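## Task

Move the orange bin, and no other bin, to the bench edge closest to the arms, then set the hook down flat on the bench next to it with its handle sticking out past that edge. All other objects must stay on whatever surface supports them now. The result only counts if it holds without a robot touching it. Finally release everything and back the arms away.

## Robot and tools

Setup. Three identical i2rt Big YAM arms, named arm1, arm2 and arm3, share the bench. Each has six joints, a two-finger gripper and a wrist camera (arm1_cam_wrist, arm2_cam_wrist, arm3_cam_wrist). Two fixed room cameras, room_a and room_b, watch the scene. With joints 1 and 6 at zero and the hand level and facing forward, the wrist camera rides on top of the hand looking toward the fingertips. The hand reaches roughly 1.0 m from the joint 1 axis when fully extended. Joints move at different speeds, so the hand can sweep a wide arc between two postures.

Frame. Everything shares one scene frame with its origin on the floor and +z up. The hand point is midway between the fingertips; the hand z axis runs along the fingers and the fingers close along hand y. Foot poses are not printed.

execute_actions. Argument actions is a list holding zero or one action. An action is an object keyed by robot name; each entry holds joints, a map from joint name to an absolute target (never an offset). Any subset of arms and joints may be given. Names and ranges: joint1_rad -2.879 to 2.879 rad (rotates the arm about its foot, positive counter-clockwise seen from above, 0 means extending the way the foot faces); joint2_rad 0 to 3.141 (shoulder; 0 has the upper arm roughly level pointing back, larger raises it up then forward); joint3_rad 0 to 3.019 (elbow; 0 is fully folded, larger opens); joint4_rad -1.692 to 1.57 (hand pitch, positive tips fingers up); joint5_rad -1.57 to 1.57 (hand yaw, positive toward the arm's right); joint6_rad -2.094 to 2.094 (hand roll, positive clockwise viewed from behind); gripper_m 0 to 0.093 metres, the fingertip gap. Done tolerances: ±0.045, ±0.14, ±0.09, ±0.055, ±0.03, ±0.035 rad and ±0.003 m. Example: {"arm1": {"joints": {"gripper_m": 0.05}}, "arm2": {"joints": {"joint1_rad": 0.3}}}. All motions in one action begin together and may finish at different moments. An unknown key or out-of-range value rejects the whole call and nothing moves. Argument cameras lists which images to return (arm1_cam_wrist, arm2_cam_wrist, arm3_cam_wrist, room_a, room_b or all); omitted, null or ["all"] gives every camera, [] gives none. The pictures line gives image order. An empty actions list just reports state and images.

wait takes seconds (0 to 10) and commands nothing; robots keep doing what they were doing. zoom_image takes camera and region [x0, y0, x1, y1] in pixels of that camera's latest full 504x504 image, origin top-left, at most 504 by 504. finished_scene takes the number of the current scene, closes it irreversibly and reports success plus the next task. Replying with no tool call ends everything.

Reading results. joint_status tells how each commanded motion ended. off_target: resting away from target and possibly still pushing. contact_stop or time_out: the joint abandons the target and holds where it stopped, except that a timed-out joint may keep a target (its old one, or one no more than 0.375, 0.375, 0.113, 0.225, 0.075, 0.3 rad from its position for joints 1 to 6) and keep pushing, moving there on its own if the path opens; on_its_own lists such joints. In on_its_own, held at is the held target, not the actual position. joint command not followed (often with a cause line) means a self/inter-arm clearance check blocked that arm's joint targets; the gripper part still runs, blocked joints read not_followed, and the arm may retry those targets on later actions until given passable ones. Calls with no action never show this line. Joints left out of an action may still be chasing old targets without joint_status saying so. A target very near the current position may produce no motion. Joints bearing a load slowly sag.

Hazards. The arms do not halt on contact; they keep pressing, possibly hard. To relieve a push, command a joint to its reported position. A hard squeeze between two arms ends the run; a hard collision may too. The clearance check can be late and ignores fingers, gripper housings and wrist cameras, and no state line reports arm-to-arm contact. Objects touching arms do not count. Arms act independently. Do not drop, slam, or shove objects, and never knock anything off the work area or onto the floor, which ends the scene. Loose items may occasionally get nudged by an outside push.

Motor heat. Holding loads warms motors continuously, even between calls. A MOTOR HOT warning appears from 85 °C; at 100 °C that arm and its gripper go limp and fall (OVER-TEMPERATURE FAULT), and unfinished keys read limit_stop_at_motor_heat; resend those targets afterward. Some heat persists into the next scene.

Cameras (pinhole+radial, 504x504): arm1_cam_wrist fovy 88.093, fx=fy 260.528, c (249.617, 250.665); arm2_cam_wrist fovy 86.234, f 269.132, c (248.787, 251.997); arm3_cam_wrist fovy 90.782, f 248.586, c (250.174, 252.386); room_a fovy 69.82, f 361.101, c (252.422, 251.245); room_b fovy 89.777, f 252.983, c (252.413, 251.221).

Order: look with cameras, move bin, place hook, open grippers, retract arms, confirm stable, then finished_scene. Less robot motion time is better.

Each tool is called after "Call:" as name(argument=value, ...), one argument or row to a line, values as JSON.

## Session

Call:
execute_actions(
  actions=[],
)

Scene clock: 0.00 s.
Motor temperatures (°C, as the motors report them): arm1=[27 26 30 30 29 29] | arm2=[28 29 31 27 27 28] | arm3=[28 27 30 26 29 27]
arm1.joint_positions: joint1_rad=+0.820 joint2_rad=+0.389 joint3_rad=+1.594 joint4_rad=-1.358 joint5_rad=-0.102 joint6_rad=-0.322 gripper_m=+0.094
arm1.joint_status: not commanded
arm1.hand: x=-0.9933 y=+0.0408 z=+1.4181 quat_wxyz=(-0.307, +0.741, -0.142, -0.580) (m; scene frame)
arm2.joint_positions: joint1_rad=+0.221 joint2_rad=+0.377 joint3_rad=+1.672 joint4_rad=-1.155 joint5_rad=+0.154 joint6_rad=-0.782 gripper_m=+0.094
arm2.joint_status: not commanded
arm2.hand: x=+0.0266 y=+0.0436 z=+1.4663 quat_wxyz=(-0.699, +0.601, -0.257, -0.291) (m; scene frame)
arm3.joint_positions: joint1_rad=-0.390 joint2_rad=+0.632 joint3_rad=+1.494 joint4_rad=-1.251 joint5_rad=-0.134 joint6_rad=-0.773 gripper_m=+0.095
arm3.joint_status: not commanded
arm3.hand: x=+0.9690 y=+0.2248 z=+1.4053 quat_wxyz=(-0.522, +0.730, -0.396, -0.195) (m; scene frame)
pictures: arm1_cam_wrist, arm2_cam_wrist, arm3_cam_wrist, room_a, room_b
Images, in order (width x height): arm1_cam_wrist 504x504, arm2_cam_wrist 504x504, arm3_cam_wrist 504x504, room_a 504x504, room_b 504x504.

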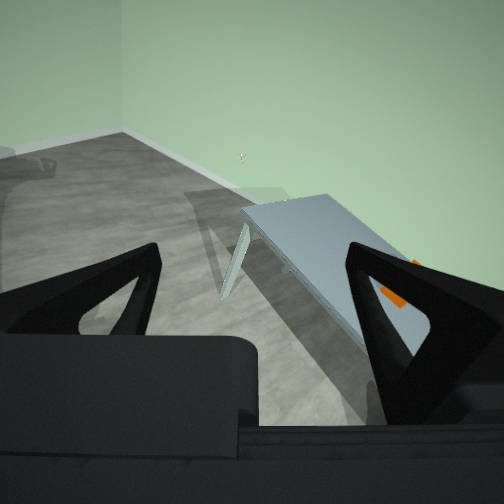

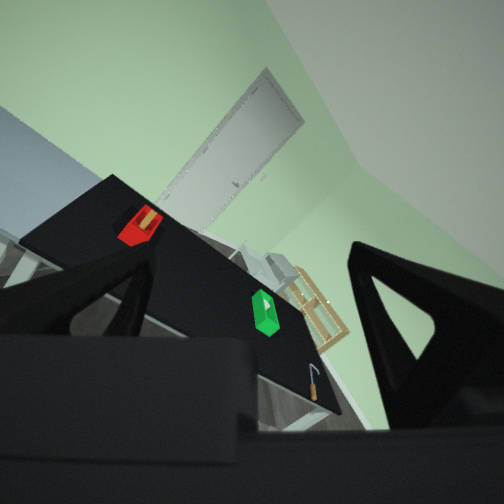

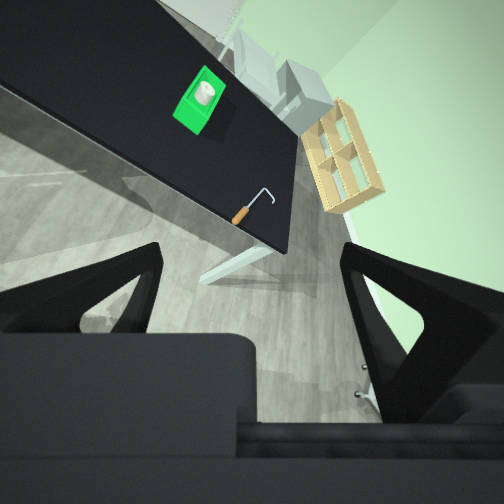

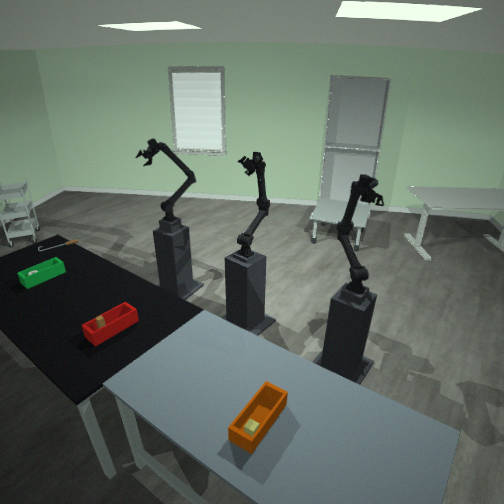

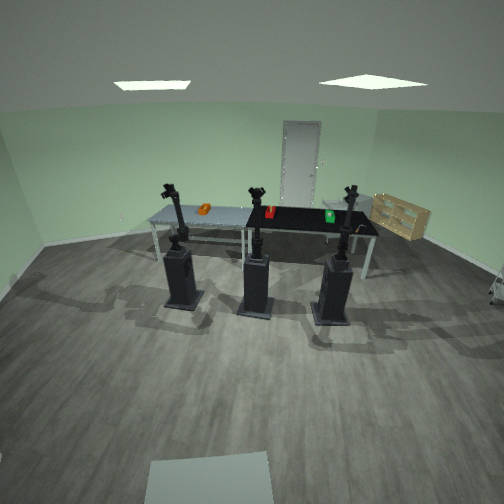

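Call:
zoom_image(
  camera="arm3_cam_wrist",
  region=[170, 140, 330, 290],
)

Call:
zoom_image(
  camera="room_a",
  region=[0, 200, 130, 310],
)

Call:
zoom_image(
  camera="room_b",
  region=[290, 180, 400, 270],
)

Region (170, 140, 330, 290) of arm3_cam_wrist's 504x504 image, scaled by 3.150, with more detail than that image has; it fills the top 472 rows of this view, and the rest is white.

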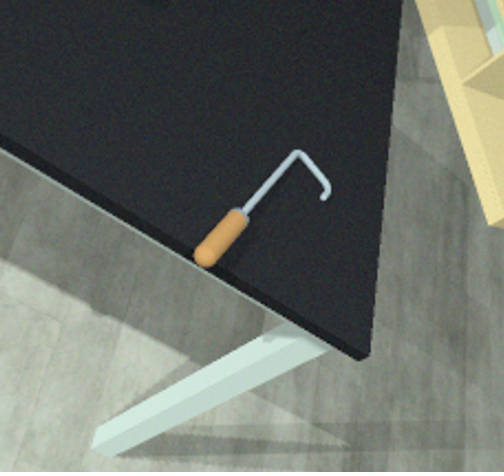

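Region (0, 200, 130, 310) of room_a's 504x504 image, scaled by 3.877, with more detail than that image has; it fills the top 426 rows of this view, and the rest is white.

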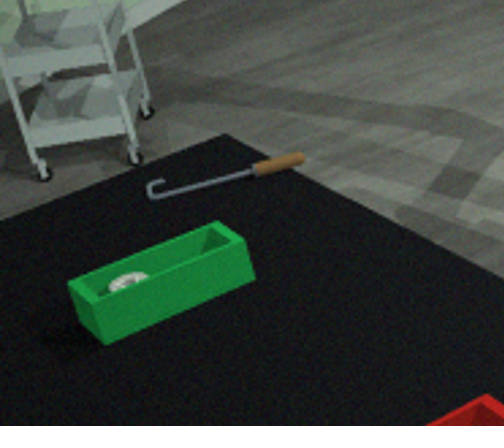

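Region (290, 180, 400, 270) of room_b's 504x504 image, scaled by 4.582, with more detail than that image has; it fills the top 412 rows of this view, and the rest is white.

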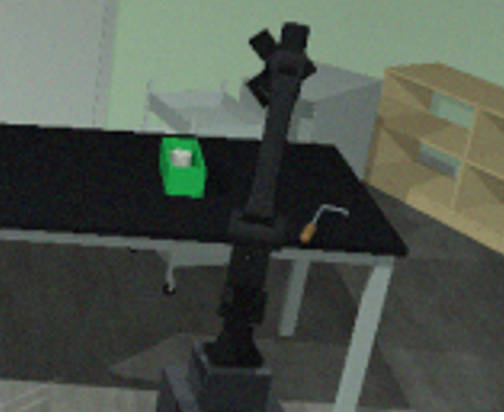

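Call:
execute_actions(
  actions=[
    {"arm3":{"joints":{"joint1_rad":-0.54,"joint2_rad":2.2,"joint3_rad":1.93,"joint4_rad":0.5,"joint5_rad":-0.02,"joint6_rad":0.0,"gripper_m":0.09}},"arm2":{"joints":{"joint1_rad":0.1,"joint2_rad":1.9,"joint3_rad":2.07,"joint4_rad":0.62,"joint5_rad":-0.66,"joint6_rad":0.0,"gripper_m":0.09}},"arm1":{"joints":{"joint1_rad":0.04,"joint2_rad":1.9,"joint3_rad":1.97,"joint4_rad":-0.4,"joint5_rad":0.0,"joint6_rad":0.0,"gripper_m":0.09}}},
  ],
  cameras=["arm1_cam_wrist","arm3_cam_wrist","room_a"],
)

Scene clock: 8.10 s.
Motor temperatures (°C, as the motors report them): arm1=[27 26 31 30 29 29] | arm2=[28 29 31 27 27 28] | arm3=[28 27 31 26 29 27]
arm1.joint_positions: joint1_rad=+0.043 joint2_rad=+1.894 joint3_rad=+1.925 joint4_rad=-0.412 joint5_rad=-0.003 joint6_rad=-0.015 gripper_m=+0.090
arm1.joint_status: all done
arm1.hand: x=-0.9427 y=+0.8163 z=+1.1499 quat_wxyz=(-0.391, +0.591, -0.580, -0.402) (m; scene frame)
arm2.joint_positions: joint1_rad=+0.103 joint2_rad=+1.897 joint3_rad=+2.031 joint4_rad=+0.609 joint5_rad=-0.656 joint6_rad=-0.009 gripper_m=+0.090
arm2.joint_status: all done
arm2.hand: x=-0.1169 y=+0.7386 z=+1.3954 quat_wxyz=(-0.517, +0.481, -0.047, -0.706) (m; scene frame)
arm3.joint_positions: joint1_rad=-0.537 joint2_rad=+2.215 joint3_rad=+1.887 joint4_rad=+0.487 joint5_rad=-0.023 joint6_rad=-0.009 gripper_m=+0.090
arm3.joint_status: all done
arm3.hand: x=+1.3013 y=+0.8222 z=+1.1054 quat_wxyz=(-0.638, +0.360, -0.541, -0.414) (m; scene frame)
pictures: arm1_cam_wrist, arm3_cam_wrist, room_a
Images, in order (width x height): arm1_cam_wrist 504x504, arm3_cam_wrist 504x504, room_a 504x504.

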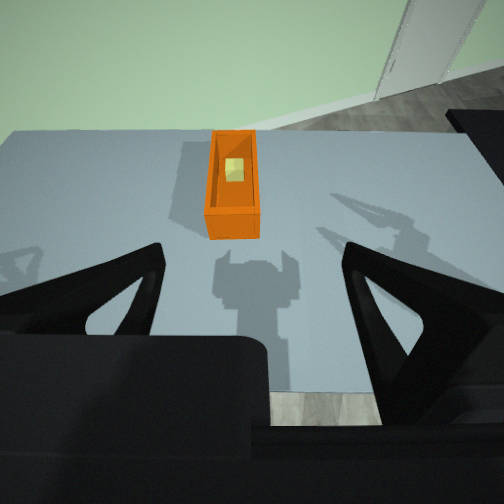

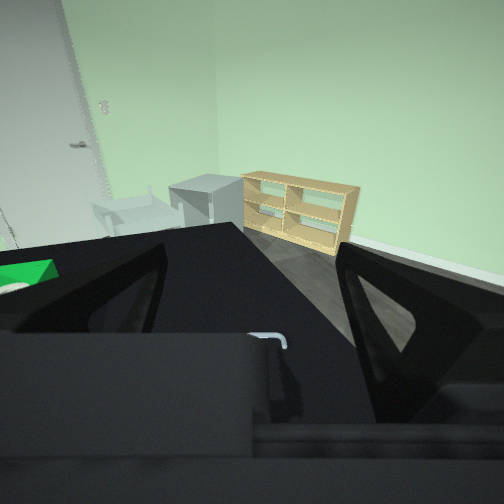

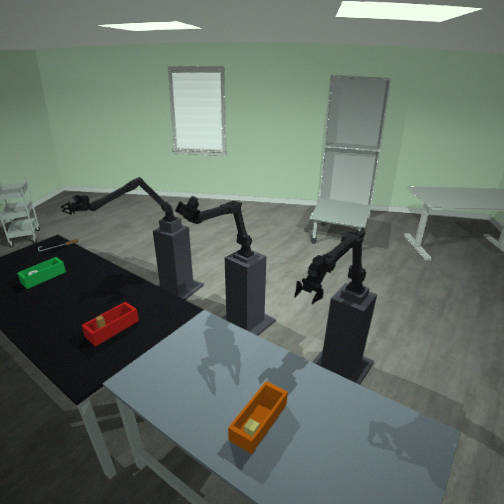

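Call:
zoom_image(
  camera="arm1_cam_wrist",
  region=[170, 115, 310, 255],
)

Call:
zoom_image(
  camera="room_a",
  region=[60, 280, 260, 440],
)

Region (170, 115, 310, 255) of arm1_cam_wrist's 504x504 image, scaled by 3.600, with more detail than that image has.

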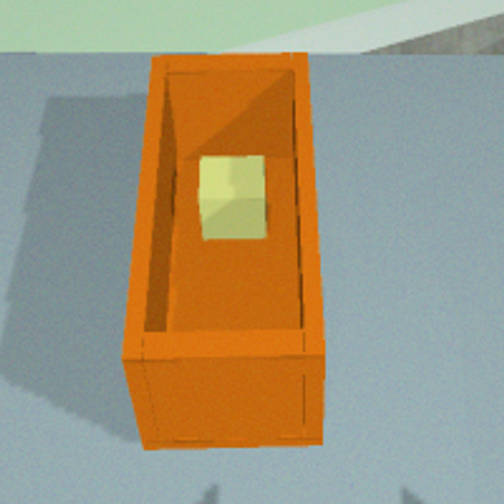

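Region (60, 280, 260, 440) of room_a's 504x504 image, scaled by 2.520, with more detail than that image has; it fills the top 403 rows of this view, and the rest is white.

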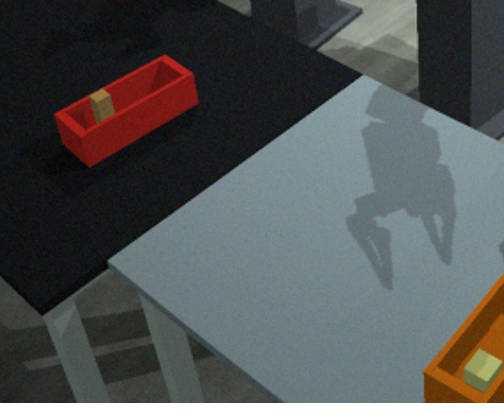

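Call:
execute_actions(
  actions=[
    {"arm3":{"joints":{"joint2_rad":2.53,"joint4_rad":0.78}}},
  ],
  cameras=["arm3_cam_wrist","room_a"],
)

Scene clock: 11.57 s.
Motor temperatures (°C, as the motors report them): arm1=[27 26 31 30 29 29] | arm2=[28 29 32 27 27 28] | arm3=[28 28 31 26 29 27]
arm1.joint_positions: joint1_rad=+0.043 joint2_rad=+1.894 joint3_rad=+1.925 joint4_rad=-0.412 joint5_rad=-0.003 joint6_rad=-0.015 gripper_m=+0.090
arm1.joint_status: not commanded
arm1.hand: x=-0.9427 y=+0.8163 z=+1.1499 quat_wxyz=(-0.391, +0.591, -0.580, -0.402) (m; scene frame)
arm2.joint_positions: joint1_rad=+0.103 joint2_rad=+1.897 joint3_rad=+2.031 joint4_rad=+0.609 joint5_rad=-0.656 joint6_rad=-0.009 gripper_m=+0.090
arm2.joint_status: not commanded
arm2.hand: x=-0.1169 y=+0.7386 z=+1.3954 quat_wxyz=(-0.517, +0.481, -0.047, -0.706) (m; scene frame)
arm3.joint_positions: joint1_rad=-0.537 joint2_rad=+2.552 joint3_rad=+1.900 joint4_rad=+0.766 joint5_rad=-0.022 joint6_rad=-0.009 gripper_m=+0.090
arm3.joint_status: all done
arm3.hand: x=+1.3068 y=+0.8345 z=+0.8774 quat_wxyz=(-0.625, +0.369, -0.556, -0.406) (m; scene frame)
pictures: arm3_cam_wrist, room_a
Images, in order (width x height): arm3_cam_wrist 504x504, room_a 504x504.

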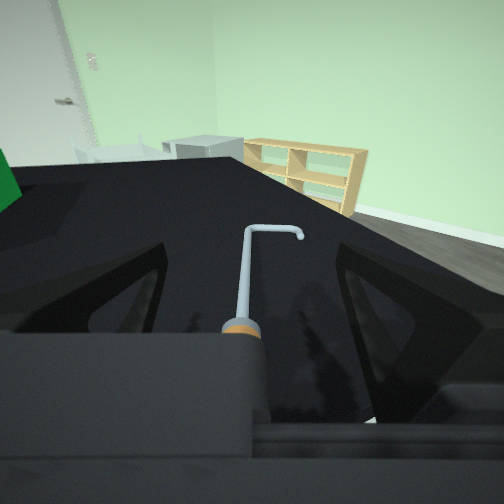

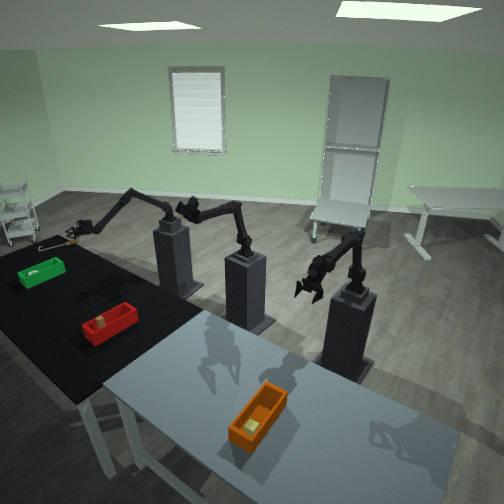

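Call:
execute_actions(
  actions=[
    {"arm3":{"joints":{"joint1_rad":-0.515,"joint2_rad":2.62,"joint4_rad":0.715,"joint5_rad":0.03}}},
  ],
  cameras=["arm3_cam_wrist","room_a"],
)

Scene clock: 13.33 s.
Motor temperatures (°C, as the motors report them): arm1=[27 26 32 30 29 29] | arm2=[28 30 32 27 27 28] | arm3=[28 28 31 26 29 27]
arm1.joint_positions: joint1_rad=+0.043 joint2_rad=+1.894 joint3_rad=+1.925 joint4_rad=-0.412 joint5_rad=-0.003 joint6_rad=-0.015 gripper_m=+0.090
arm1.joint_status: not commanded
arm1.hand: x=-0.9427 y=+0.8163 z=+1.1499 quat_wxyz=(-0.391, +0.591, -0.580, -0.402) (m; scene frame)
arm2.joint_positions: joint1_rad=+0.103 joint2_rad=+1.897 joint3_rad=+2.031 joint4_rad=+0.609 joint5_rad=-0.656 joint6_rad=-0.009 gripper_m=+0.090
arm2.joint_status: not commanded
arm2.hand: x=-0.1169 y=+0.7386 z=+1.3954 quat_wxyz=(-0.517, +0.481, -0.047, -0.706) (m; scene frame)
arm3.joint_positions: joint1_rad=-0.519 joint2_rad=+2.592 joint3_rad=+1.903 joint4_rad=+0.722 joint5_rad=+0.030 joint6_rad=-0.009 gripper_m=+0.090
arm3.joint_status: all done
arm3.hand: x=+1.2993 y=+0.8360 z=+0.8320 quat_wxyz=(-0.608, +0.374, -0.588, -0.381) (m; scene frame)
pictures: arm3_cam_wrist, room_a
Images, in order (width x height): arm3_cam_wrist 504x504, room_a 504x504.

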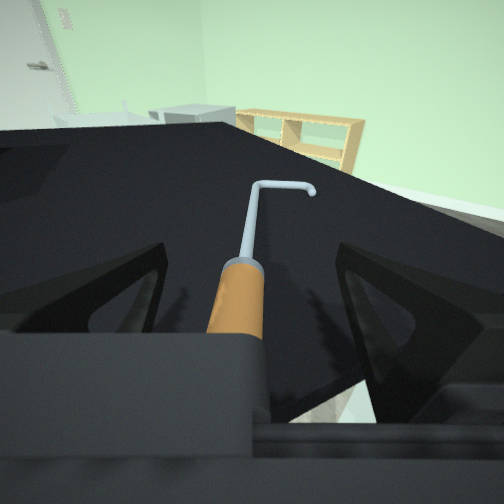

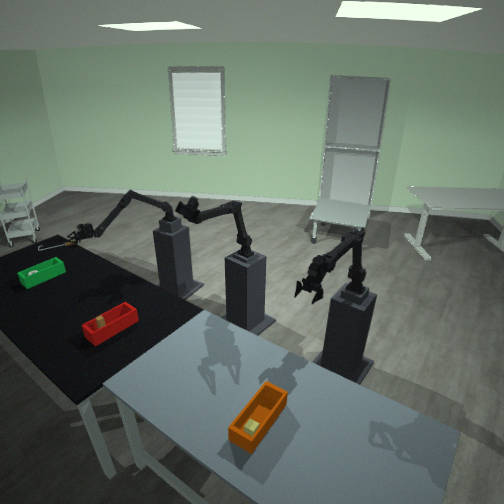

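Call:
execute_actions(
  actions=[
    {"arm3":{"joints":{"joint1_rad":-0.489,"joint2_rad":2.668,"joint5_rad":0.13}}},
  ],
  cameras=["arm3_cam_wrist","room_a"],
)

Scene clock: 14.63 s.
Motor temperatures (°C, as the motors report them): arm1=[27 27 32 30 29 29] | arm2=[28 30 32 27 27 28] | arm3=[28 28 32 26 29 27]
arm1.joint_positions: joint1_rad=+0.043 joint2_rad=+1.894 joint3_rad=+1.925 joint4_rad=-0.412 joint5_rad=-0.003 joint6_rad=-0.015 gripper_m=+0.090
arm1.joint_status: not commanded
arm1.hand: x=-0.9427 y=+0.8163 z=+1.1499 quat_wxyz=(-0.391, +0.591, -0.580, -0.402) (m; scene frame)
arm2.joint_positions: joint1_rad=+0.103 joint2_rad=+1.897 joint3_rad=+2.031 joint4_rad=+0.609 joint5_rad=-0.656 joint6_rad=-0.009 gripper_m=+0.090
arm2.joint_status: not commanded
arm2.hand: x=-0.1169 y=+0.7386 z=+1.3954 quat_wxyz=(-0.517, +0.481, -0.047, -0.706) (m; scene frame)
arm3.joint_positions: joint1_rad=-0.500 joint2_rad=+2.625 joint3_rad=+1.904 joint4_rad=+0.729 joint5_rad=+0.128 joint6_rad=+0.007 gripper_m=+0.090
arm3.joint_status: all done
arm3.hand: x=+1.2966 y=+0.8322 z=+0.8044 quat_wxyz=(-0.612, +0.350, -0.613, -0.357) (m; scene frame)
pictures: arm3_cam_wrist, room_a
Images, in order (width x height): arm3_cam_wrist 504x504, room_a 504x504.

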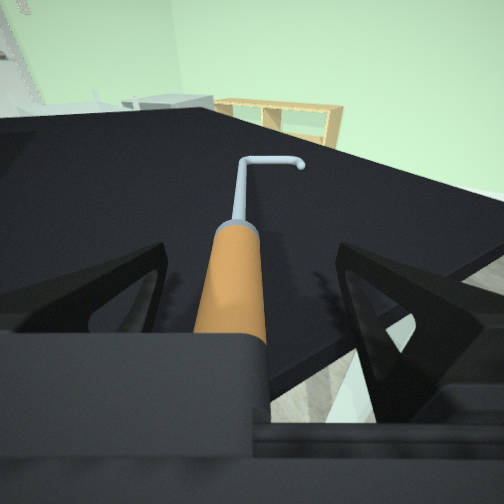

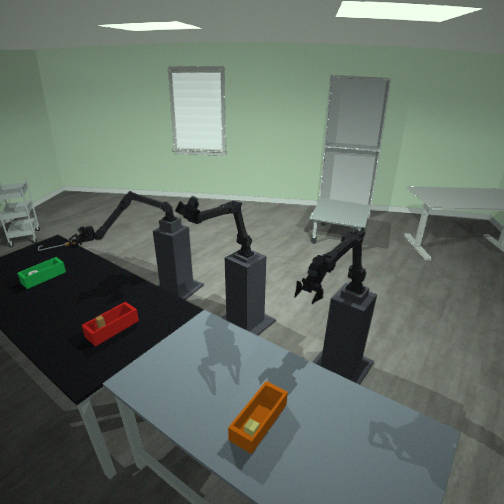

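Call:
zoom_image(
  camera="room_a",
  region=[30, 205, 110, 265],
)

Region (30, 205, 110, 265) of room_a's 504x504 image, scaled by 6.300, with more detail than that image has; it fills the top 378 rows of this view, and the rest is white.

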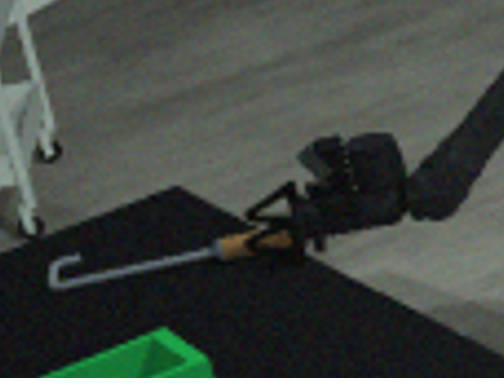

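Call:
execute_actions(
  actions=[
    {"arm3":{"joints":{"joint1_rad":-0.483,"joint2_rad":2.555,"joint3_rad":2.01,"joint4_rad":0.29,"joint6_rad":0.045,"gripper_m":0.075}}},
  ],
  cameras=["arm3_cam_wrist","room_a"],
)

Scene clock: 19.50 s.
Motor temperatures (°C, as the motors report them): arm1=[27 27 33 30 29 29] | arm2=[28 30 33 27 27 28] | arm3=[28 28 32 26 29 27]
arm1.joint_positions: joint1_rad=+0.043 joint2_rad=+1.894 joint3_rad=+1.925 joint4_rad=-0.412 joint5_rad=-0.003 joint6_rad=-0.015 gripper_m=+0.090
arm1.joint_status: not commanded
arm1.hand: x=-0.9427 y=+0.8163 z=+1.1499 quat_wxyz=(-0.391, +0.591, -0.580, -0.402) (m; scene frame)
arm2.joint_positions: joint1_rad=+0.103 joint2_rad=+1.897 joint3_rad=+2.031 joint4_rad=+0.609 joint5_rad=-0.656 joint6_rad=-0.009 gripper_m=+0.090
arm2.joint_status: not commanded
arm2.hand: x=-0.1169 y=+0.7386 z=+1.3954 quat_wxyz=(-0.517, +0.481, -0.047, -0.706) (m; scene frame)
arm3.joint_positions: joint1_rad=-0.486 joint2_rad=+2.571 joint3_rad=+1.969 joint4_rad=+0.302 joint5_rad=+0.129 joint6_rad=+0.044 gripper_m=+0.075
arm3.joint_status: all done
arm3.hand: x=+1.2887 y=+0.8462 z=+0.7863 quat_wxyz=(-0.512, +0.404, -0.696, -0.300) (m; scene frame)
pictures: arm3_cam_wrist, room_a
Images, in order (width x height): arm3_cam_wrist 504x504, room_a 504x504.

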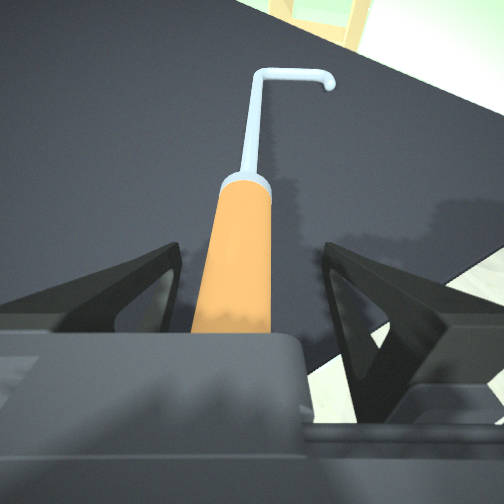

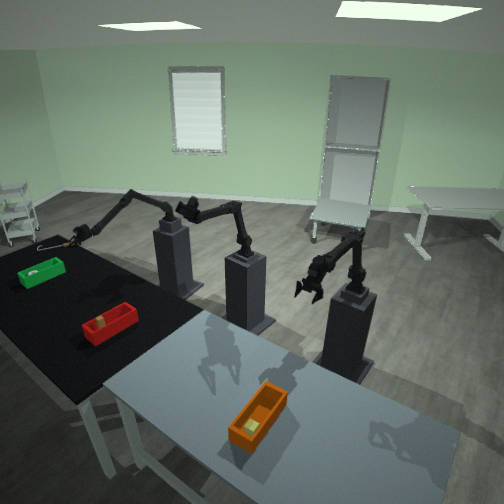

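Call:
execute_actions(
  actions=[
    {"arm3":{"joints":{"joint4_rad":0.255,"gripper_m":0.01}}},
  ],
  cameras=["arm3_cam_wrist"],
)

Scene clock: 20.67 s.
Motor temperatures (°C, as the motors report them): arm1=[27 27 33 30 29 29] | arm2=[28 30 33 27 27 28] | arm3=[28 28 32 26 29 27]
arm1.joint_positions: joint1_rad=+0.043 joint2_rad=+1.894 joint3_rad=+1.925 joint4_rad=-0.412 joint5_rad=-0.003 joint6_rad=-0.015 gripper_m=+0.090
arm1.joint_status: not commanded
arm1.hand: x=-0.9427 y=+0.8163 z=+1.1499 quat_wxyz=(-0.391, +0.591, -0.580, -0.402) (m; scene frame)
arm2.joint_positions: joint1_rad=+0.103 joint2_rad=+1.897 joint3_rad=+2.031 joint4_rad=+0.609 joint5_rad=-0.656 joint6_rad=-0.009 gripper_m=+0.090
arm2.joint_status: not commanded
arm2.hand: x=-0.1169 y=+0.7386 z=+1.3954 quat_wxyz=(-0.517, +0.481, -0.047, -0.706) (m; scene frame)
arm3.joint_positions: joint1_rad=-0.482 joint2_rad=+2.565 joint3_rad=+1.970 joint4_rad=+0.271 joint5_rad=+0.130 joint6_rad=+0.047 gripper_m=+0.030
arm3.joint_status: gripper_m off_target (ended at +0.030, target +0.010); the others done
arm3.hand: x=+1.2855 y=+0.8461 z=+0.7846 quat_wxyz=(-0.503, +0.408, -0.702, -0.295) (m; scene frame)
pictures: arm3_cam_wrist
Images, in order (width x height): arm3_cam_wrist 504x504.

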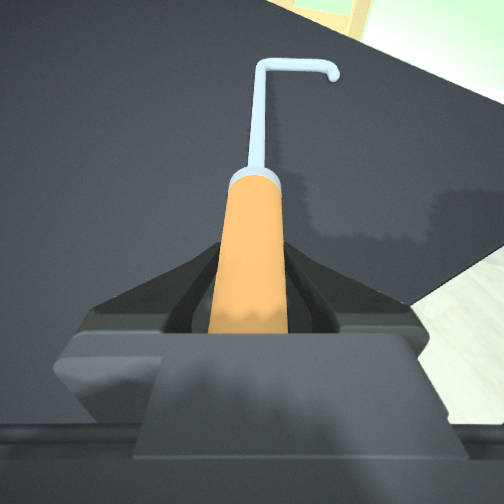

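Call:
execute_actions(
  actions=[
    {"arm3":{"joints":{"joint2_rad":2.38}}},
  ],
  cameras=["arm3_cam_wrist","room_a"],
)

Scene clock: 22.40 s.
Motor temperatures (°C, as the motors report them): arm1=[27 27 33 30 29 29] | arm2=[28 30 34 27 27 28] | arm3=[28 29 32 26 29 27]
arm1.joint_positions: joint1_rad=+0.043 joint2_rad=+1.894 joint3_rad=+1.925 joint4_rad=-0.412 joint5_rad=-0.003 joint6_rad=-0.015 gripper_m=+0.090
arm1.joint_status: not commanded
arm1.hand: x=-0.9427 y=+0.8163 z=+1.1499 quat_wxyz=(-0.391, +0.591, -0.580, -0.402) (m; scene frame)
arm2.joint_positions: joint1_rad=+0.103 joint2_rad=+1.897 joint3_rad=+2.031 joint4_rad=+0.609 joint5_rad=-0.656 joint6_rad=-0.009 gripper_m=+0.090
arm2.joint_status: not commanded
arm2.hand: x=-0.1169 y=+0.7386 z=+1.3954 quat_wxyz=(-0.517, +0.481, -0.047, -0.706) (m; scene frame)
arm3.joint_positions: joint1_rad=-0.482 joint2_rad=+2.430 joint3_rad=+1.970 joint4_rad=+0.228 joint5_rad=+0.130 joint6_rad=+0.047 gripper_m=+0.030
arm3.joint_status: all done
arm3.hand: x=+1.2890 y=+0.8546 z=+0.8972 quat_wxyz=(-0.532, +0.391, -0.680, -0.318) (m; scene frame)
pictures: arm3_cam_wrist, room_a
Images, in order (width x height): arm3_cam_wrist 504x504, room_a 504x504.

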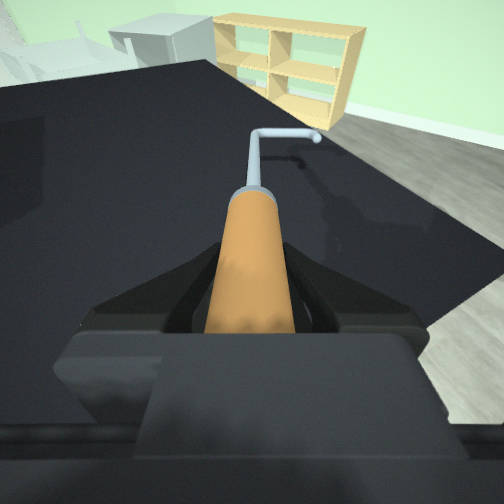

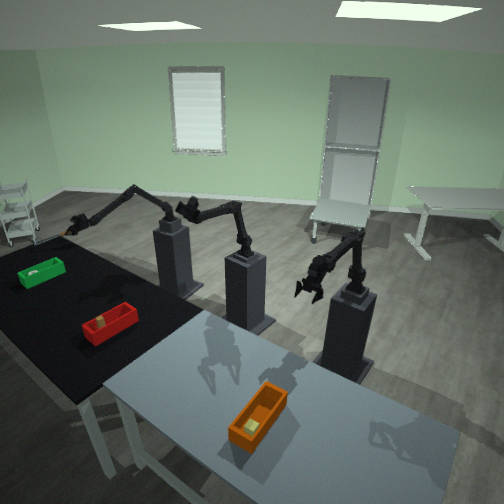

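Call:
execute_actions(
  actions=[
    {"arm3":{"joints":{"joint1_rad":0.528,"joint2_rad":2.30,"joint3_rad":2.04,"joint4_rad":0.745,"joint5_rad":0.633,"joint6_rad":0.0}}},
  ],
  cameras=["arm3_cam_wrist","room_a"],
)

Scene clock: 26.43 s.
Motor temperatures (°C, as the motors report them): arm1=[27 27 34 30 29 29] | arm2=[28 30 34 27 27 28] | arm3=[28 29 33 26 29 27]
arm1.joint_positions: joint1_rad=+0.043 joint2_rad=+1.894 joint3_rad=+1.925 joint4_rad=-0.412 joint5_rad=-0.003 joint6_rad=-0.015 gripper_m=+0.090
arm1.joint_status: not commanded
arm1.hand: x=-0.9427 y=+0.8163 z=+1.1499 quat_wxyz=(-0.391, +0.591, -0.580, -0.402) (m; scene frame)
arm2.joint_positions: joint1_rad=+0.103 joint2_rad=+1.897 joint3_rad=+2.031 joint4_rad=+0.609 joint5_rad=-0.656 joint6_rad=-0.009 gripper_m=+0.090
arm2.joint_status: not commanded
arm2.hand: x=-0.1169 y=+0.7386 z=+1.3954 quat_wxyz=(-0.517, +0.481, -0.047, -0.706) (m; scene frame)
arm3.joint_positions: joint1_rad=+0.530 joint2_rad=+2.366 joint3_rad=+1.980 joint4_rad=+0.704 joint5_rad=+0.637 joint6_rad=+0.009 gripper_m=+0.030
arm3.joint_status: all done
arm3.hand: x=+0.4763 y=+0.7774 z=+1.0687 quat_wxyz=(-0.507, +0.380, -0.481, -0.606) (m; scene frame)
pictures: arm3_cam_wrist, room_a
Images, in order (width x height): arm3_cam_wrist 504x504, room_a 504x504.

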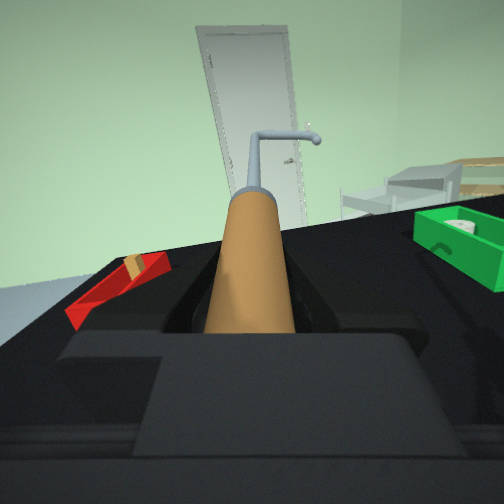

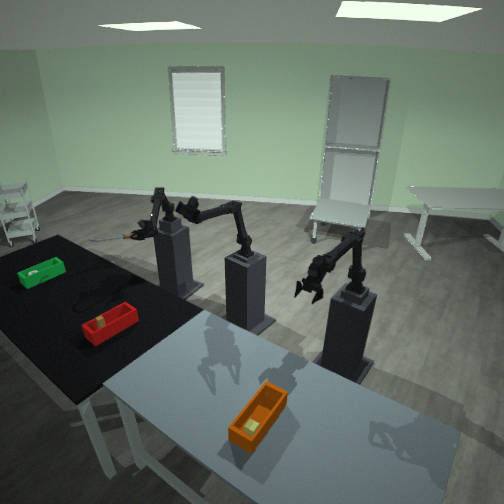

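Call:
execute_actions(
  actions=[
    {"arm3":{"joints":{"joint2_rad":2.615}}},
  ],
  cameras=["arm3_cam_wrist","room_a"],
)

Scene clock: 28.30 s.
Motor temperatures (°C, as the motors report them): arm1=[27 27 34 30 29 29] | arm2=[28 30 34 27 27 28] | arm3=[28 29 33 26 29 27]
arm1.joint_positions: joint1_rad=+0.043 joint2_rad=+1.894 joint3_rad=+1.925 joint4_rad=-0.412 joint5_rad=-0.003 joint6_rad=-0.015 gripper_m=+0.090
arm1.joint_status: not commanded
arm1.hand: x=-0.9427 y=+0.8163 z=+1.1499 quat_wxyz=(-0.391, +0.591, -0.580, -0.402) (m; scene frame)
arm2.joint_positions: joint1_rad=+0.103 joint2_rad=+1.897 joint3_rad=+2.031 joint4_rad=+0.609 joint5_rad=-0.656 joint6_rad=-0.009 gripper_m=+0.090
arm2.joint_status: not commanded
arm2.hand: x=-0.1169 y=+0.7386 z=+1.3954 quat_wxyz=(-0.517, +0.481, -0.047, -0.706) (m; scene frame)
arm3.joint_positions: joint1_rad=+0.530 joint2_rad=+2.690 joint3_rad=+1.993 joint4_rad=+0.725 joint5_rad=+0.635 joint6_rad=+0.007 gripper_m=+0.030
arm3.joint_status: all done
arm3.hand: x=+0.4742 y=+0.7782 z=+0.7937 quat_wxyz=(-0.498, +0.489, -0.502, -0.511) (m; scene frame)
pictures: arm3_cam_wrist, room_a
Images, in order (width x height): arm3_cam_wrist 504x504, room_a 504x504.

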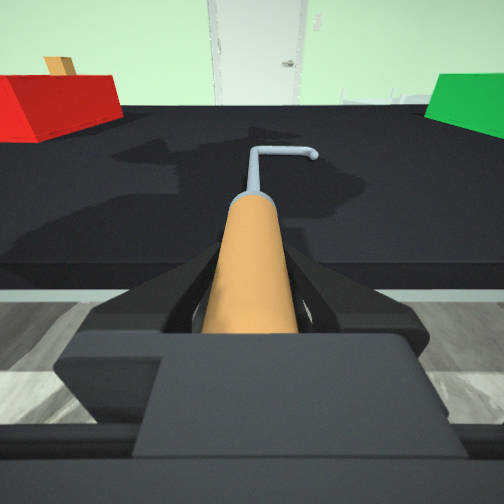

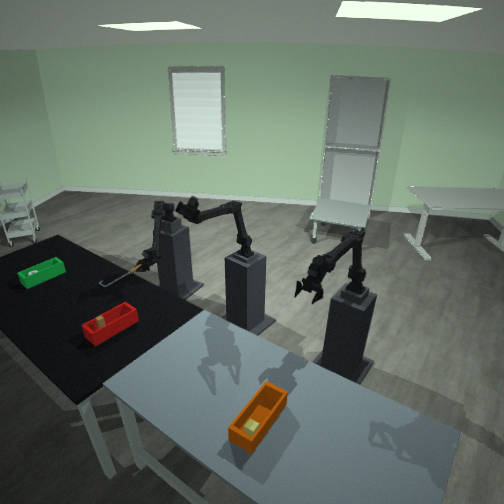

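Call:
execute_actions(
  actions=[
    {"arm3":{"joints":{"joint3_rad":1.965}},"arm2":{"joints":{"joint1_rad":-0.2}}},
  ],
  cameras=[],
)

Call:
execute_actions(
  actions=[
    {"arm3":{"joints":{"gripper_m":0.085}}},
  ],
  cameras=["arm3_cam_wrist","room_a"],
)

Scene clock: 30.43 s.
Motor temperatures (°C, as the motors report them): arm1=[27 27 34 30 29 29] | arm2=[28 30 34 27 27 28] | arm3=[28 30 33 26 29 27]
arm1.joint_positions: joint1_rad=+0.043 joint2_rad=+1.894 joint3_rad=+1.925 joint4_rad=-0.412 joint5_rad=-0.003 joint6_rad=-0.015 gripper_m=+0.090
arm1.joint_status: not commanded
arm1.hand: x=-0.9427 y=+0.8163 z=+1.1499 quat_wxyz=(-0.391, +0.591, -0.580, -0.402) (m; scene frame)
arm2.joint_positions: joint1_rad=-0.193 joint2_rad=+1.897 joint3_rad=+2.031 joint4_rad=+0.609 joint5_rad=-0.659 joint6_rad=-0.007 gripper_m=+0.090
arm2.joint_status: all done
arm2.hand: x=+0.1029 y=+0.7425 z=+1.3977 quat_wxyz=(-0.615, +0.468, -0.116, -0.624) (m; scene frame)
arm3.joint_positions: joint1_rad=+0.530 joint2_rad=+2.676 joint3_rad=+1.952 joint4_rad=+0.727 joint5_rad=+0.634 joint6_rad=+0.006 gripper_m=+0.030
arm3.joint_status: all done
arm3.hand: x=+0.4788 y=+0.7717 z=+0.7865 quat_wxyz=(-0.497, +0.498, -0.502, -0.503) (m; scene frame)
pictures: none
No camera images: the call's "cameras" was empty. Leave "cameras" out to get every camera's image.

Scene clock: 31.30 s.
Motor temperatures (°C, as the motors report them): arm1=[27 27 34 30 29 29] | arm2=[28 30 34 27 27 28] | arm3=[28 30 33 26 29 27]
arm1.joint_positions: joint1_rad=+0.043 joint2_rad=+1.894 joint3_rad=+1.925 joint4_rad=-0.412 joint5_rad=-0.003 joint6_rad=-0.015 gripper_m=+0.090
arm1.joint_status: not commanded
arm1.hand: x=-0.9427 y=+0.8163 z=+1.1499 quat_wxyz=(-0.391, +0.591, -0.580, -0.402) (m; scene frame)
arm2.joint_positions: joint1_rad=-0.193 joint2_rad=+1.897 joint3_rad=+2.031 joint4_rad=+0.609 joint5_rad=-0.659 joint6_rad=-0.007 gripper_m=+0.090
arm2.joint_status: not commanded
arm2.hand: x=+0.1029 y=+0.7425 z=+1.3977 quat_wxyz=(-0.615, +0.468, -0.116, -0.624) (m; scene frame)
arm3.joint_positions: joint1_rad=+0.530 joint2_rad=+2.640 joint3_rad=+1.952 joint4_rad=+0.730 joint5_rad=+0.634 joint6_rad=+0.006 gripper_m=+0.085
arm3.joint_status: all done
arm3.hand: x=+0.4762 y=+0.7754 z=+0.8177 quat_wxyz=(-0.499, +0.484, -0.500, -0.516) (m; scene frame)
pictures: arm3_cam_wrist, room_a
Images, in order (width x height): arm3_cam_wrist 504x504, room_a 504x504.

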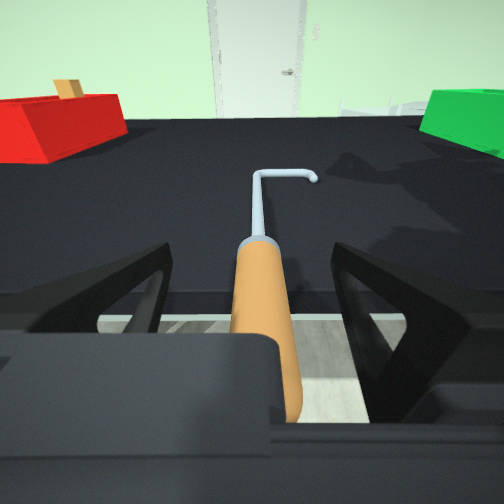

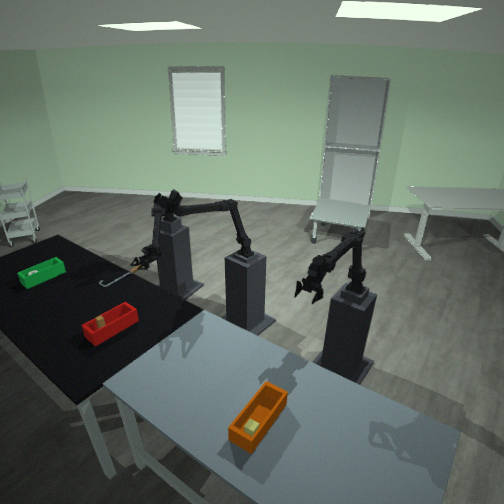

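Call:
execute_actions(
  actions=[
    {"arm3":{"joints":{"joint2_rad":2.50}},"arm2":{"joints":{"joint1_rad":-0.592,"joint3_rad":1.97,"joint4_rad":0.66,"joint5_rad":-0.674}}},
  ],
  cameras=["room_b"],
)

Call:
execute_actions(
  actions=[
    {"arm3":{"joints":{"joint1_rad":-0.35}},"arm2":{"joints":{"joint2_rad":2.25}}},
  ],
  cameras=["room_a","arm2_cam_wrist"],
)

Scene clock: 34.17 s.
Motor temperatures (°C, as the motors report them): arm1=[27 27 34 30 29 29] | arm2=[28 30 34 27 27 28] | arm3=[28 30 33 26 29 27]
arm1.joint_positions: joint1_rad=+0.043 joint2_rad=+1.894 joint3_rad=+1.925 joint4_rad=-0.412 joint5_rad=-0.003 joint6_rad=-0.015 gripper_m=+0.090
arm1.joint_status: not commanded
arm1.hand: x=-0.9427 y=+0.8163 z=+1.1499 quat_wxyz=(-0.391, +0.591, -0.580, -0.402) (m; scene frame)
arm2.joint_positions: joint1_rad=-0.583 joint2_rad=+1.902 joint3_rad=+1.962 joint4_rad=+0.648 joint5_rad=-0.672 joint6_rad=-0.006 gripper_m=+0.090
arm2.joint_status: all done
arm2.hand: x=+0.3819 y=+0.6581 z=+1.3645 quat_wxyz=(-0.714, +0.444, -0.216, -0.497) (m; scene frame)
arm3.joint_positions: joint1_rad=+0.530 joint2_rad=+2.491 joint3_rad=+1.950 joint4_rad=+0.737 joint5_rad=+0.634 joint6_rad=+0.006 gripper_m=+0.085
arm3.joint_status: all done
arm3.hand: x=+0.4727 y=+0.7809 z=+0.9497 quat_wxyz=(-0.505, +0.428, -0.490, -0.568) (m; scene frame)
pictures: room_b
Images, in order (width x height): room_b 504x504.

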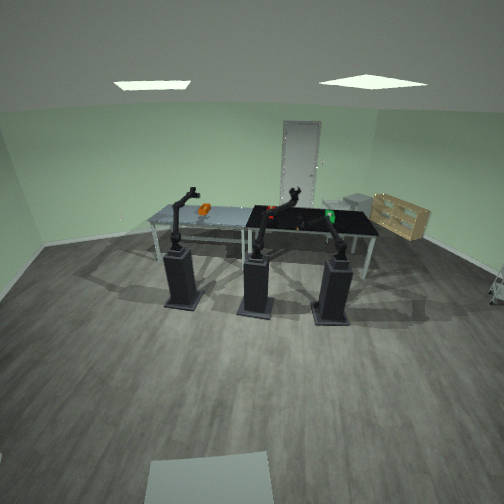

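Scene clock: 36.37 s.
Motor temperatures (°C, as the motors report them): arm1=[27 27 34 30 29 29] | arm2=[28 30 35 27 27 28] | arm3=[28 30 33 26 29 27]
arm1.joint_positions: joint1_rad=+0.043 joint2_rad=+1.894 joint3_rad=+1.925 joint4_rad=-0.412 joint5_rad=-0.003 joint6_rad=-0.015 gripper_m=+0.090
arm1.joint_status: not commanded
arm1.hand: x=-0.9427 y=+0.8163 z=+1.1499 quat_wxyz=(-0.391, +0.591, -0.580, -0.402) (m; scene frame)
arm2.joint_positions: joint1_rad=-0.583 joint2_rad=+2.259 joint3_rad=+1.934 joint4_rad=+0.652 joint5_rad=-0.672 joint6_rad=-0.006 gripper_m=+0.090
arm2.joint_status: all done
arm2.hand: x=+0.4620 y=+0.7590 z=+1.0657 quat_wxyz=(-0.610, +0.485, -0.369, -0.507) (m; scene frame)
arm3.joint_positions: joint1_rad=-0.355 joint2_rad=+2.491 joint3_rad=+1.950 joint4_rad=+0.737 joint5_rad=+0.633 joint6_rad=+0.006 gripper_m=+0.085
arm3.joint_status: all done
arm3.hand: x=+1.2456 y=+0.8427 z=+0.9476 quat_wxyz=(-0.699, +0.179, -0.626, -0.296) (m; scene frame)
pictures: arm2_cam_wrist, room_a
Images, in order (width x height): arm2_cam_wrist 504x504, room_a 504x504.

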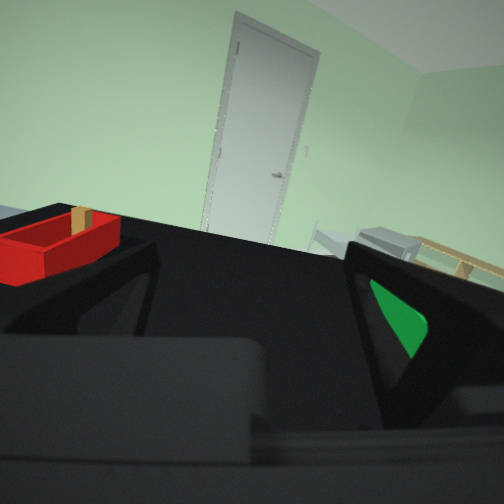

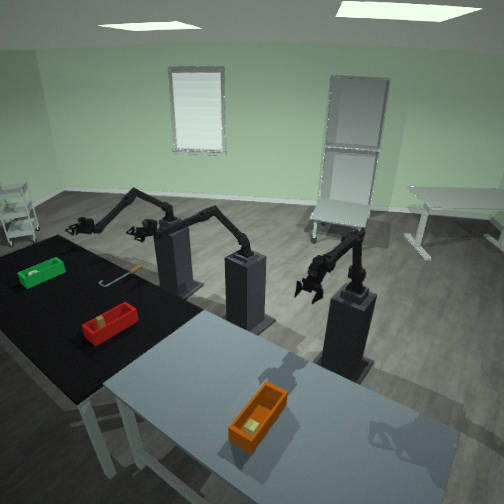

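Call:
execute_actions(
  actions=[
    {"arm2":{"joints":{"joint1_rad":-0.598,"joint2_rad":2.505,"joint3_rad":2.0,"joint4_rad":0.64}},"arm1":{"joints":{"joint1_rad":0.35,"joint4_rad":0.2,"joint5_rad":-0.3}}},
  ],
  cameras=["arm2_cam_wrist"],
)

Scene clock: 38.30 s.
Motor temperatures (°C, as the motors report them): arm1=[27 28 35 30 29 29] | arm2=[28 31 35 27 27 28] | arm3=[28 30 33 26 29 27]
arm1.joint_positions: joint1_rad=+0.346 joint2_rad=+1.894 joint3_rad=+1.925 joint4_rad=+0.185 joint5_rad=-0.302 joint6_rad=-0.013 gripper_m=+0.090
arm1.joint_status: all done
arm1.hand: x=-1.2334 y=+0.7639 z=+1.2970 quat_wxyz=(-0.378, +0.567, -0.268, -0.682) (m; scene frame)
arm2.joint_positions: joint1_rad=-0.587 joint2_rad=+2.526 joint3_rad=+1.973 joint4_rad=+0.637 joint5_rad=-0.672 joint6_rad=-0.006 gripper_m=+0.090
arm2.joint_status: all done
arm2.hand: x=+0.4856 y=+0.7810 z=+0.8520 quat_wxyz=(-0.533, +0.501, -0.462, -0.502) (m; scene frame)
arm3.joint_positions: joint1_rad=-0.355 joint2_rad=+2.491 joint3_rad=+1.950 joint4_rad=+0.737 joint5_rad=+0.633 joint6_rad=+0.006 gripper_m=+0.085
arm3.joint_status: not commanded
arm3.hand: x=+1.2456 y=+0.8427 z=+0.9476 quat_wxyz=(-0.699, +0.179, -0.626, -0.296) (m; scene frame)
pictures: arm2_cam_wrist
Images, in order (width x height): arm2_cam_wrist 504x504.

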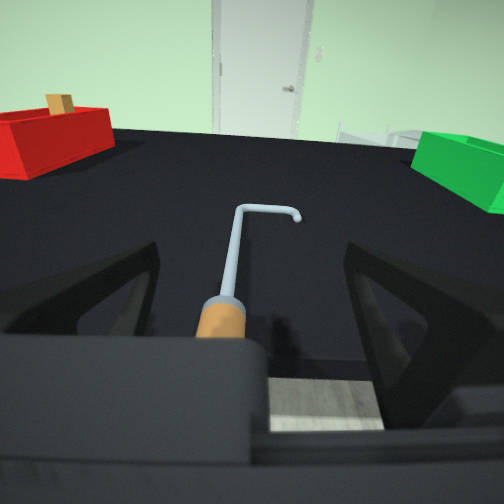

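Call:
execute_actions(
  actions=[
    {"arm2":{"joints":{"joint1_rad":-0.568,"joint2_rad":2.585,"joint3_rad":1.915,"joint4_rad":0.685,"joint5_rad":-0.655}}},
  ],
  cameras=["arm2_cam_wrist"],
)

Scene clock: 40.20 s.
Motor temperatures (°C, as the motors report them): arm1=[27 28 35 30 29 29] | arm2=[28 31 34 27 27 28] | arm3=[28 30 33 26 29 27]
arm1.joint_positions: joint1_rad=+0.346 joint2_rad=+1.894 joint3_rad=+1.925 joint4_rad=+0.185 joint5_rad=-0.302 joint6_rad=-0.013 gripper_m=+0.090
arm1.joint_status: not commanded
arm1.hand: x=-1.2334 y=+0.7639 z=+1.2970 quat_wxyz=(-0.378, +0.567, -0.268, -0.682) (m; scene frame)
arm2.joint_positions: joint1_rad=-0.578 joint2_rad=+2.577 joint3_rad=+1.908 joint4_rad=+0.670 joint5_rad=-0.657 joint6_rad=-0.006 gripper_m=+0.090
arm2.joint_status: all done
arm2.hand: x=+0.4713 y=+0.7726 z=+0.7799 quat_wxyz=(-0.506, +0.503, -0.493, -0.498) (m; scene frame)
arm3.joint_positions: joint1_rad=-0.355 joint2_rad=+2.491 joint3_rad=+1.950 joint4_rad=+0.737 joint5_rad=+0.633 joint6_rad=+0.006 gripper_m=+0.085
arm3.joint_status: not commanded
arm3.hand: x=+1.2456 y=+0.8427 z=+0.9476 quat_wxyz=(-0.699, +0.179, -0.626, -0.296) (m; scene frame)
pictures: arm2_cam_wrist
Images, in order (width x height): arm2_cam_wrist 504x504.

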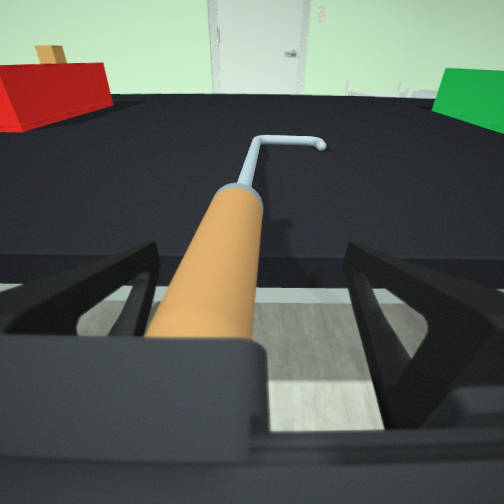

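Call:
execute_actions(
  actions=[
    {"arm2":{"joints":{"joint3_rad":1.89,"gripper_m":0.01}}},
  ],
  cameras=["arm2_cam_wrist"],
)

Scene clock: 41.17 s.
Motor temperatures (°C, as the motors report them): arm1=[27 28 35 30 29 29] | arm2=[28 31 34 27 27 28] | arm3=[28 30 33 26 29 27]
arm1.joint_positions: joint1_rad=+0.346 joint2_rad=+1.894 joint3_rad=+1.925 joint4_rad=+0.185 joint5_rad=-0.302 joint6_rad=-0.013 gripper_m=+0.090
arm1.joint_status: not commanded
arm1.hand: x=-1.2334 y=+0.7639 z=+1.2970 quat_wxyz=(-0.378, +0.567, -0.268, -0.682) (m; scene frame)
arm2.joint_positions: joint1_rad=-0.577 joint2_rad=+2.577 joint3_rad=+1.890 joint4_rad=+0.671 joint5_rad=-0.655 joint6_rad=-0.006 gripper_m=+0.028
arm2.joint_status: gripper_m off_target (ended at +0.028, target +0.010); the others done
arm2.hand: x=+0.4686 y=+0.7696 z=+0.7711 quat_wxyz=(-0.500, +0.503, -0.500, -0.497) (m; scene frame)
arm3.joint_positions: joint1_rad=-0.355 joint2_rad=+2.491 joint3_rad=+1.950 joint4_rad=+0.737 joint5_rad=+0.633 joint6_rad=+0.006 gripper_m=+0.085
arm3.joint_status: not commanded
arm3.hand: x=+1.2456 y=+0.8427 z=+0.9476 quat_wxyz=(-0.699, +0.179, -0.626, -0.296) (m; scene frame)
pictures: arm2_cam_wrist
Images, in order (width x height): arm2_cam_wrist 504x504.

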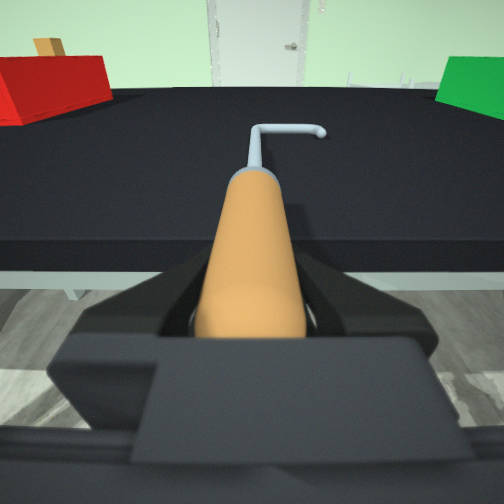

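Call:
execute_actions(
  actions=[
    {"arm2":{"joints":{"joint2_rad":2.27}},"arm3":{"joints":{"joint2_rad":1.9,"joint3_rad":1.6,"joint5_rad":0.3}},"arm1":{"joints":{"joint4_rad":0.68,"joint5_rad":-0.62}}},
  ],
  cameras=["arm2_cam_wrist"],
)

Scene clock: 43.40 s.
Motor temperatures (°C, as the motors report them): arm1=[27 28 35 30 29 29] | arm2=[28 31 34 27 27 28] | arm3=[28 30 33 26 29 27]
arm1.joint_positions: joint1_rad=+0.346 joint2_rad=+1.894 joint3_rad=+1.925 joint4_rad=+0.667 joint5_rad=-0.615 joint6_rad=-0.012 gripper_m=+0.090
arm1.joint_status: all done
arm1.hand: x=-1.2563 y=+0.6840 z=+1.3842 quat_wxyz=(-0.408, +0.481, -0.014, -0.776) (m; scene frame)
arm2.joint_positions: joint1_rad=-0.577 joint2_rad=+2.296 joint3_rad=+1.845 joint4_rad=+0.656 joint5_rad=-0.656 joint6_rad=-0.003 gripper_m=+0.028
arm2.joint_status: all done
arm2.hand: x=+0.4599 y=+0.7602 z=+0.9868 quat_wxyz=(-0.574, +0.490, -0.419, -0.505) (m; scene frame)
arm3.joint_positions: joint1_rad=-0.355 joint2_rad=+1.899 joint3_rad=+1.591 joint4_rad=+0.747 joint5_rad=+0.303 joint6_rad=+0.006 gripper_m=+0.085
arm3.joint_status: all done
arm3.hand: x=+1.1697 y=+0.7468 z=+1.2503 quat_wxyz=(-0.706, +0.223, -0.499, -0.450) (m; scene frame)
pictures: arm2_cam_wrist
Images, in order (width x height): arm2_cam_wrist 504x504.

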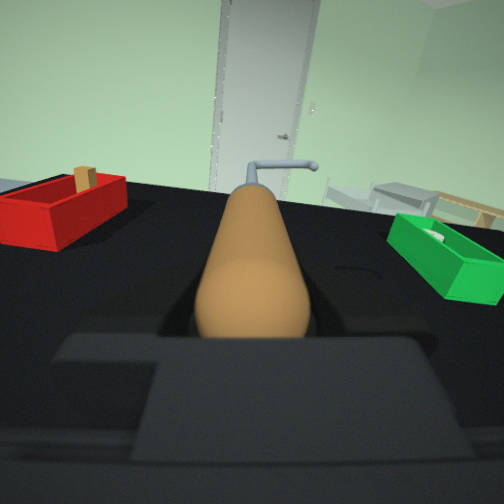

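Call:
execute_actions(
  actions=[
    {"arm2":{"joints":{"joint1_rad":0.75,"joint3_rad":2.08,"joint4_rad":0.94,"joint5_rad":0.655,"joint6_rad":-0.14}},"arm3":{"joints":{"joint1_rad":-0.1,"joint2_rad":1.2,"joint3_rad":1.2,"joint4_rad":0.0,"joint5_rad":0.0}}},
  ],
  cameras=["arm2_cam_wrist","room_a"],
)

Scene clock: 47.10 s.
Motor temperatures (°C, as the motors report them): arm1=[27 28 35 30 29 29] | arm2=[28 31 35 27 27 28] | arm3=[28 29 33 26 29 27]
arm1.joint_positions: joint1_rad=+0.346 joint2_rad=+1.894 joint3_rad=+1.925 joint4_rad=+0.667 joint5_rad=-0.615 joint6_rad=-0.012 gripper_m=+0.090
arm1.joint_status: not commanded
arm1.hand: x=-1.2563 y=+0.6840 z=+1.3842 quat_wxyz=(-0.408, +0.481, -0.014, -0.776) (m; scene frame)
arm2.joint_positions: joint1_rad=+0.756 joint2_rad=+2.320 joint3_rad=+2.026 joint4_rad=+0.895 joint5_rad=+0.666 joint6_rad=-0.130 gripper_m=+0.028
arm2.joint_status: all done
arm2.hand: x=-0.4522 y=+0.7448 z=+1.0996 quat_wxyz=(-0.545, +0.303, -0.427, -0.655) (m; scene frame)
arm3.joint_positions: joint1_rad=-0.105 joint2_rad=+1.195 joint3_rad=+1.194 joint4_rad=+0.003 joint5_rad=-0.001 joint6_rad=+0.006 gripper_m=+0.085
arm3.joint_status: all done
arm3.hand: x=+0.9257 y=+0.5704 z=+1.3064 quat_wxyz=(-0.498, +0.498, -0.502, -0.502) (m; scene frame)
pictures: arm2_cam_wrist, room_a
Images, in order (width x height): arm2_cam_wrist 504x504, room_a 504x504.

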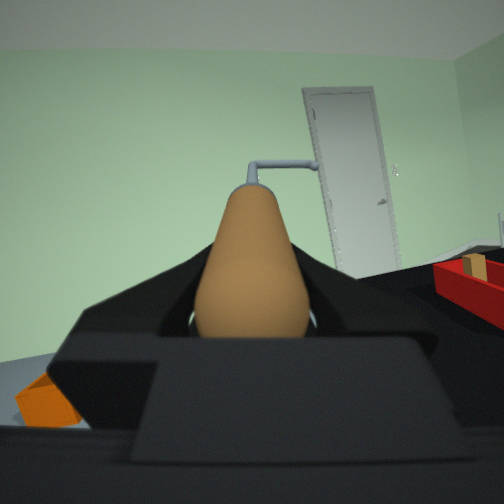

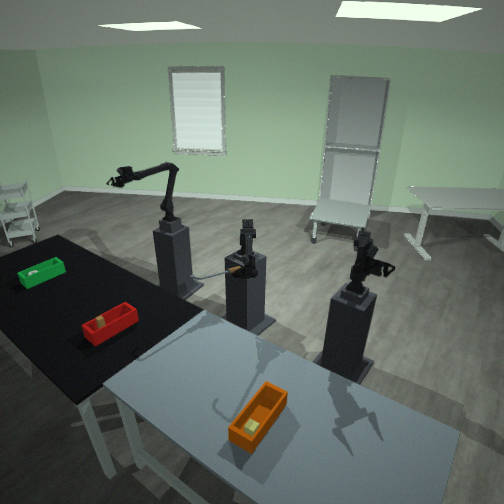

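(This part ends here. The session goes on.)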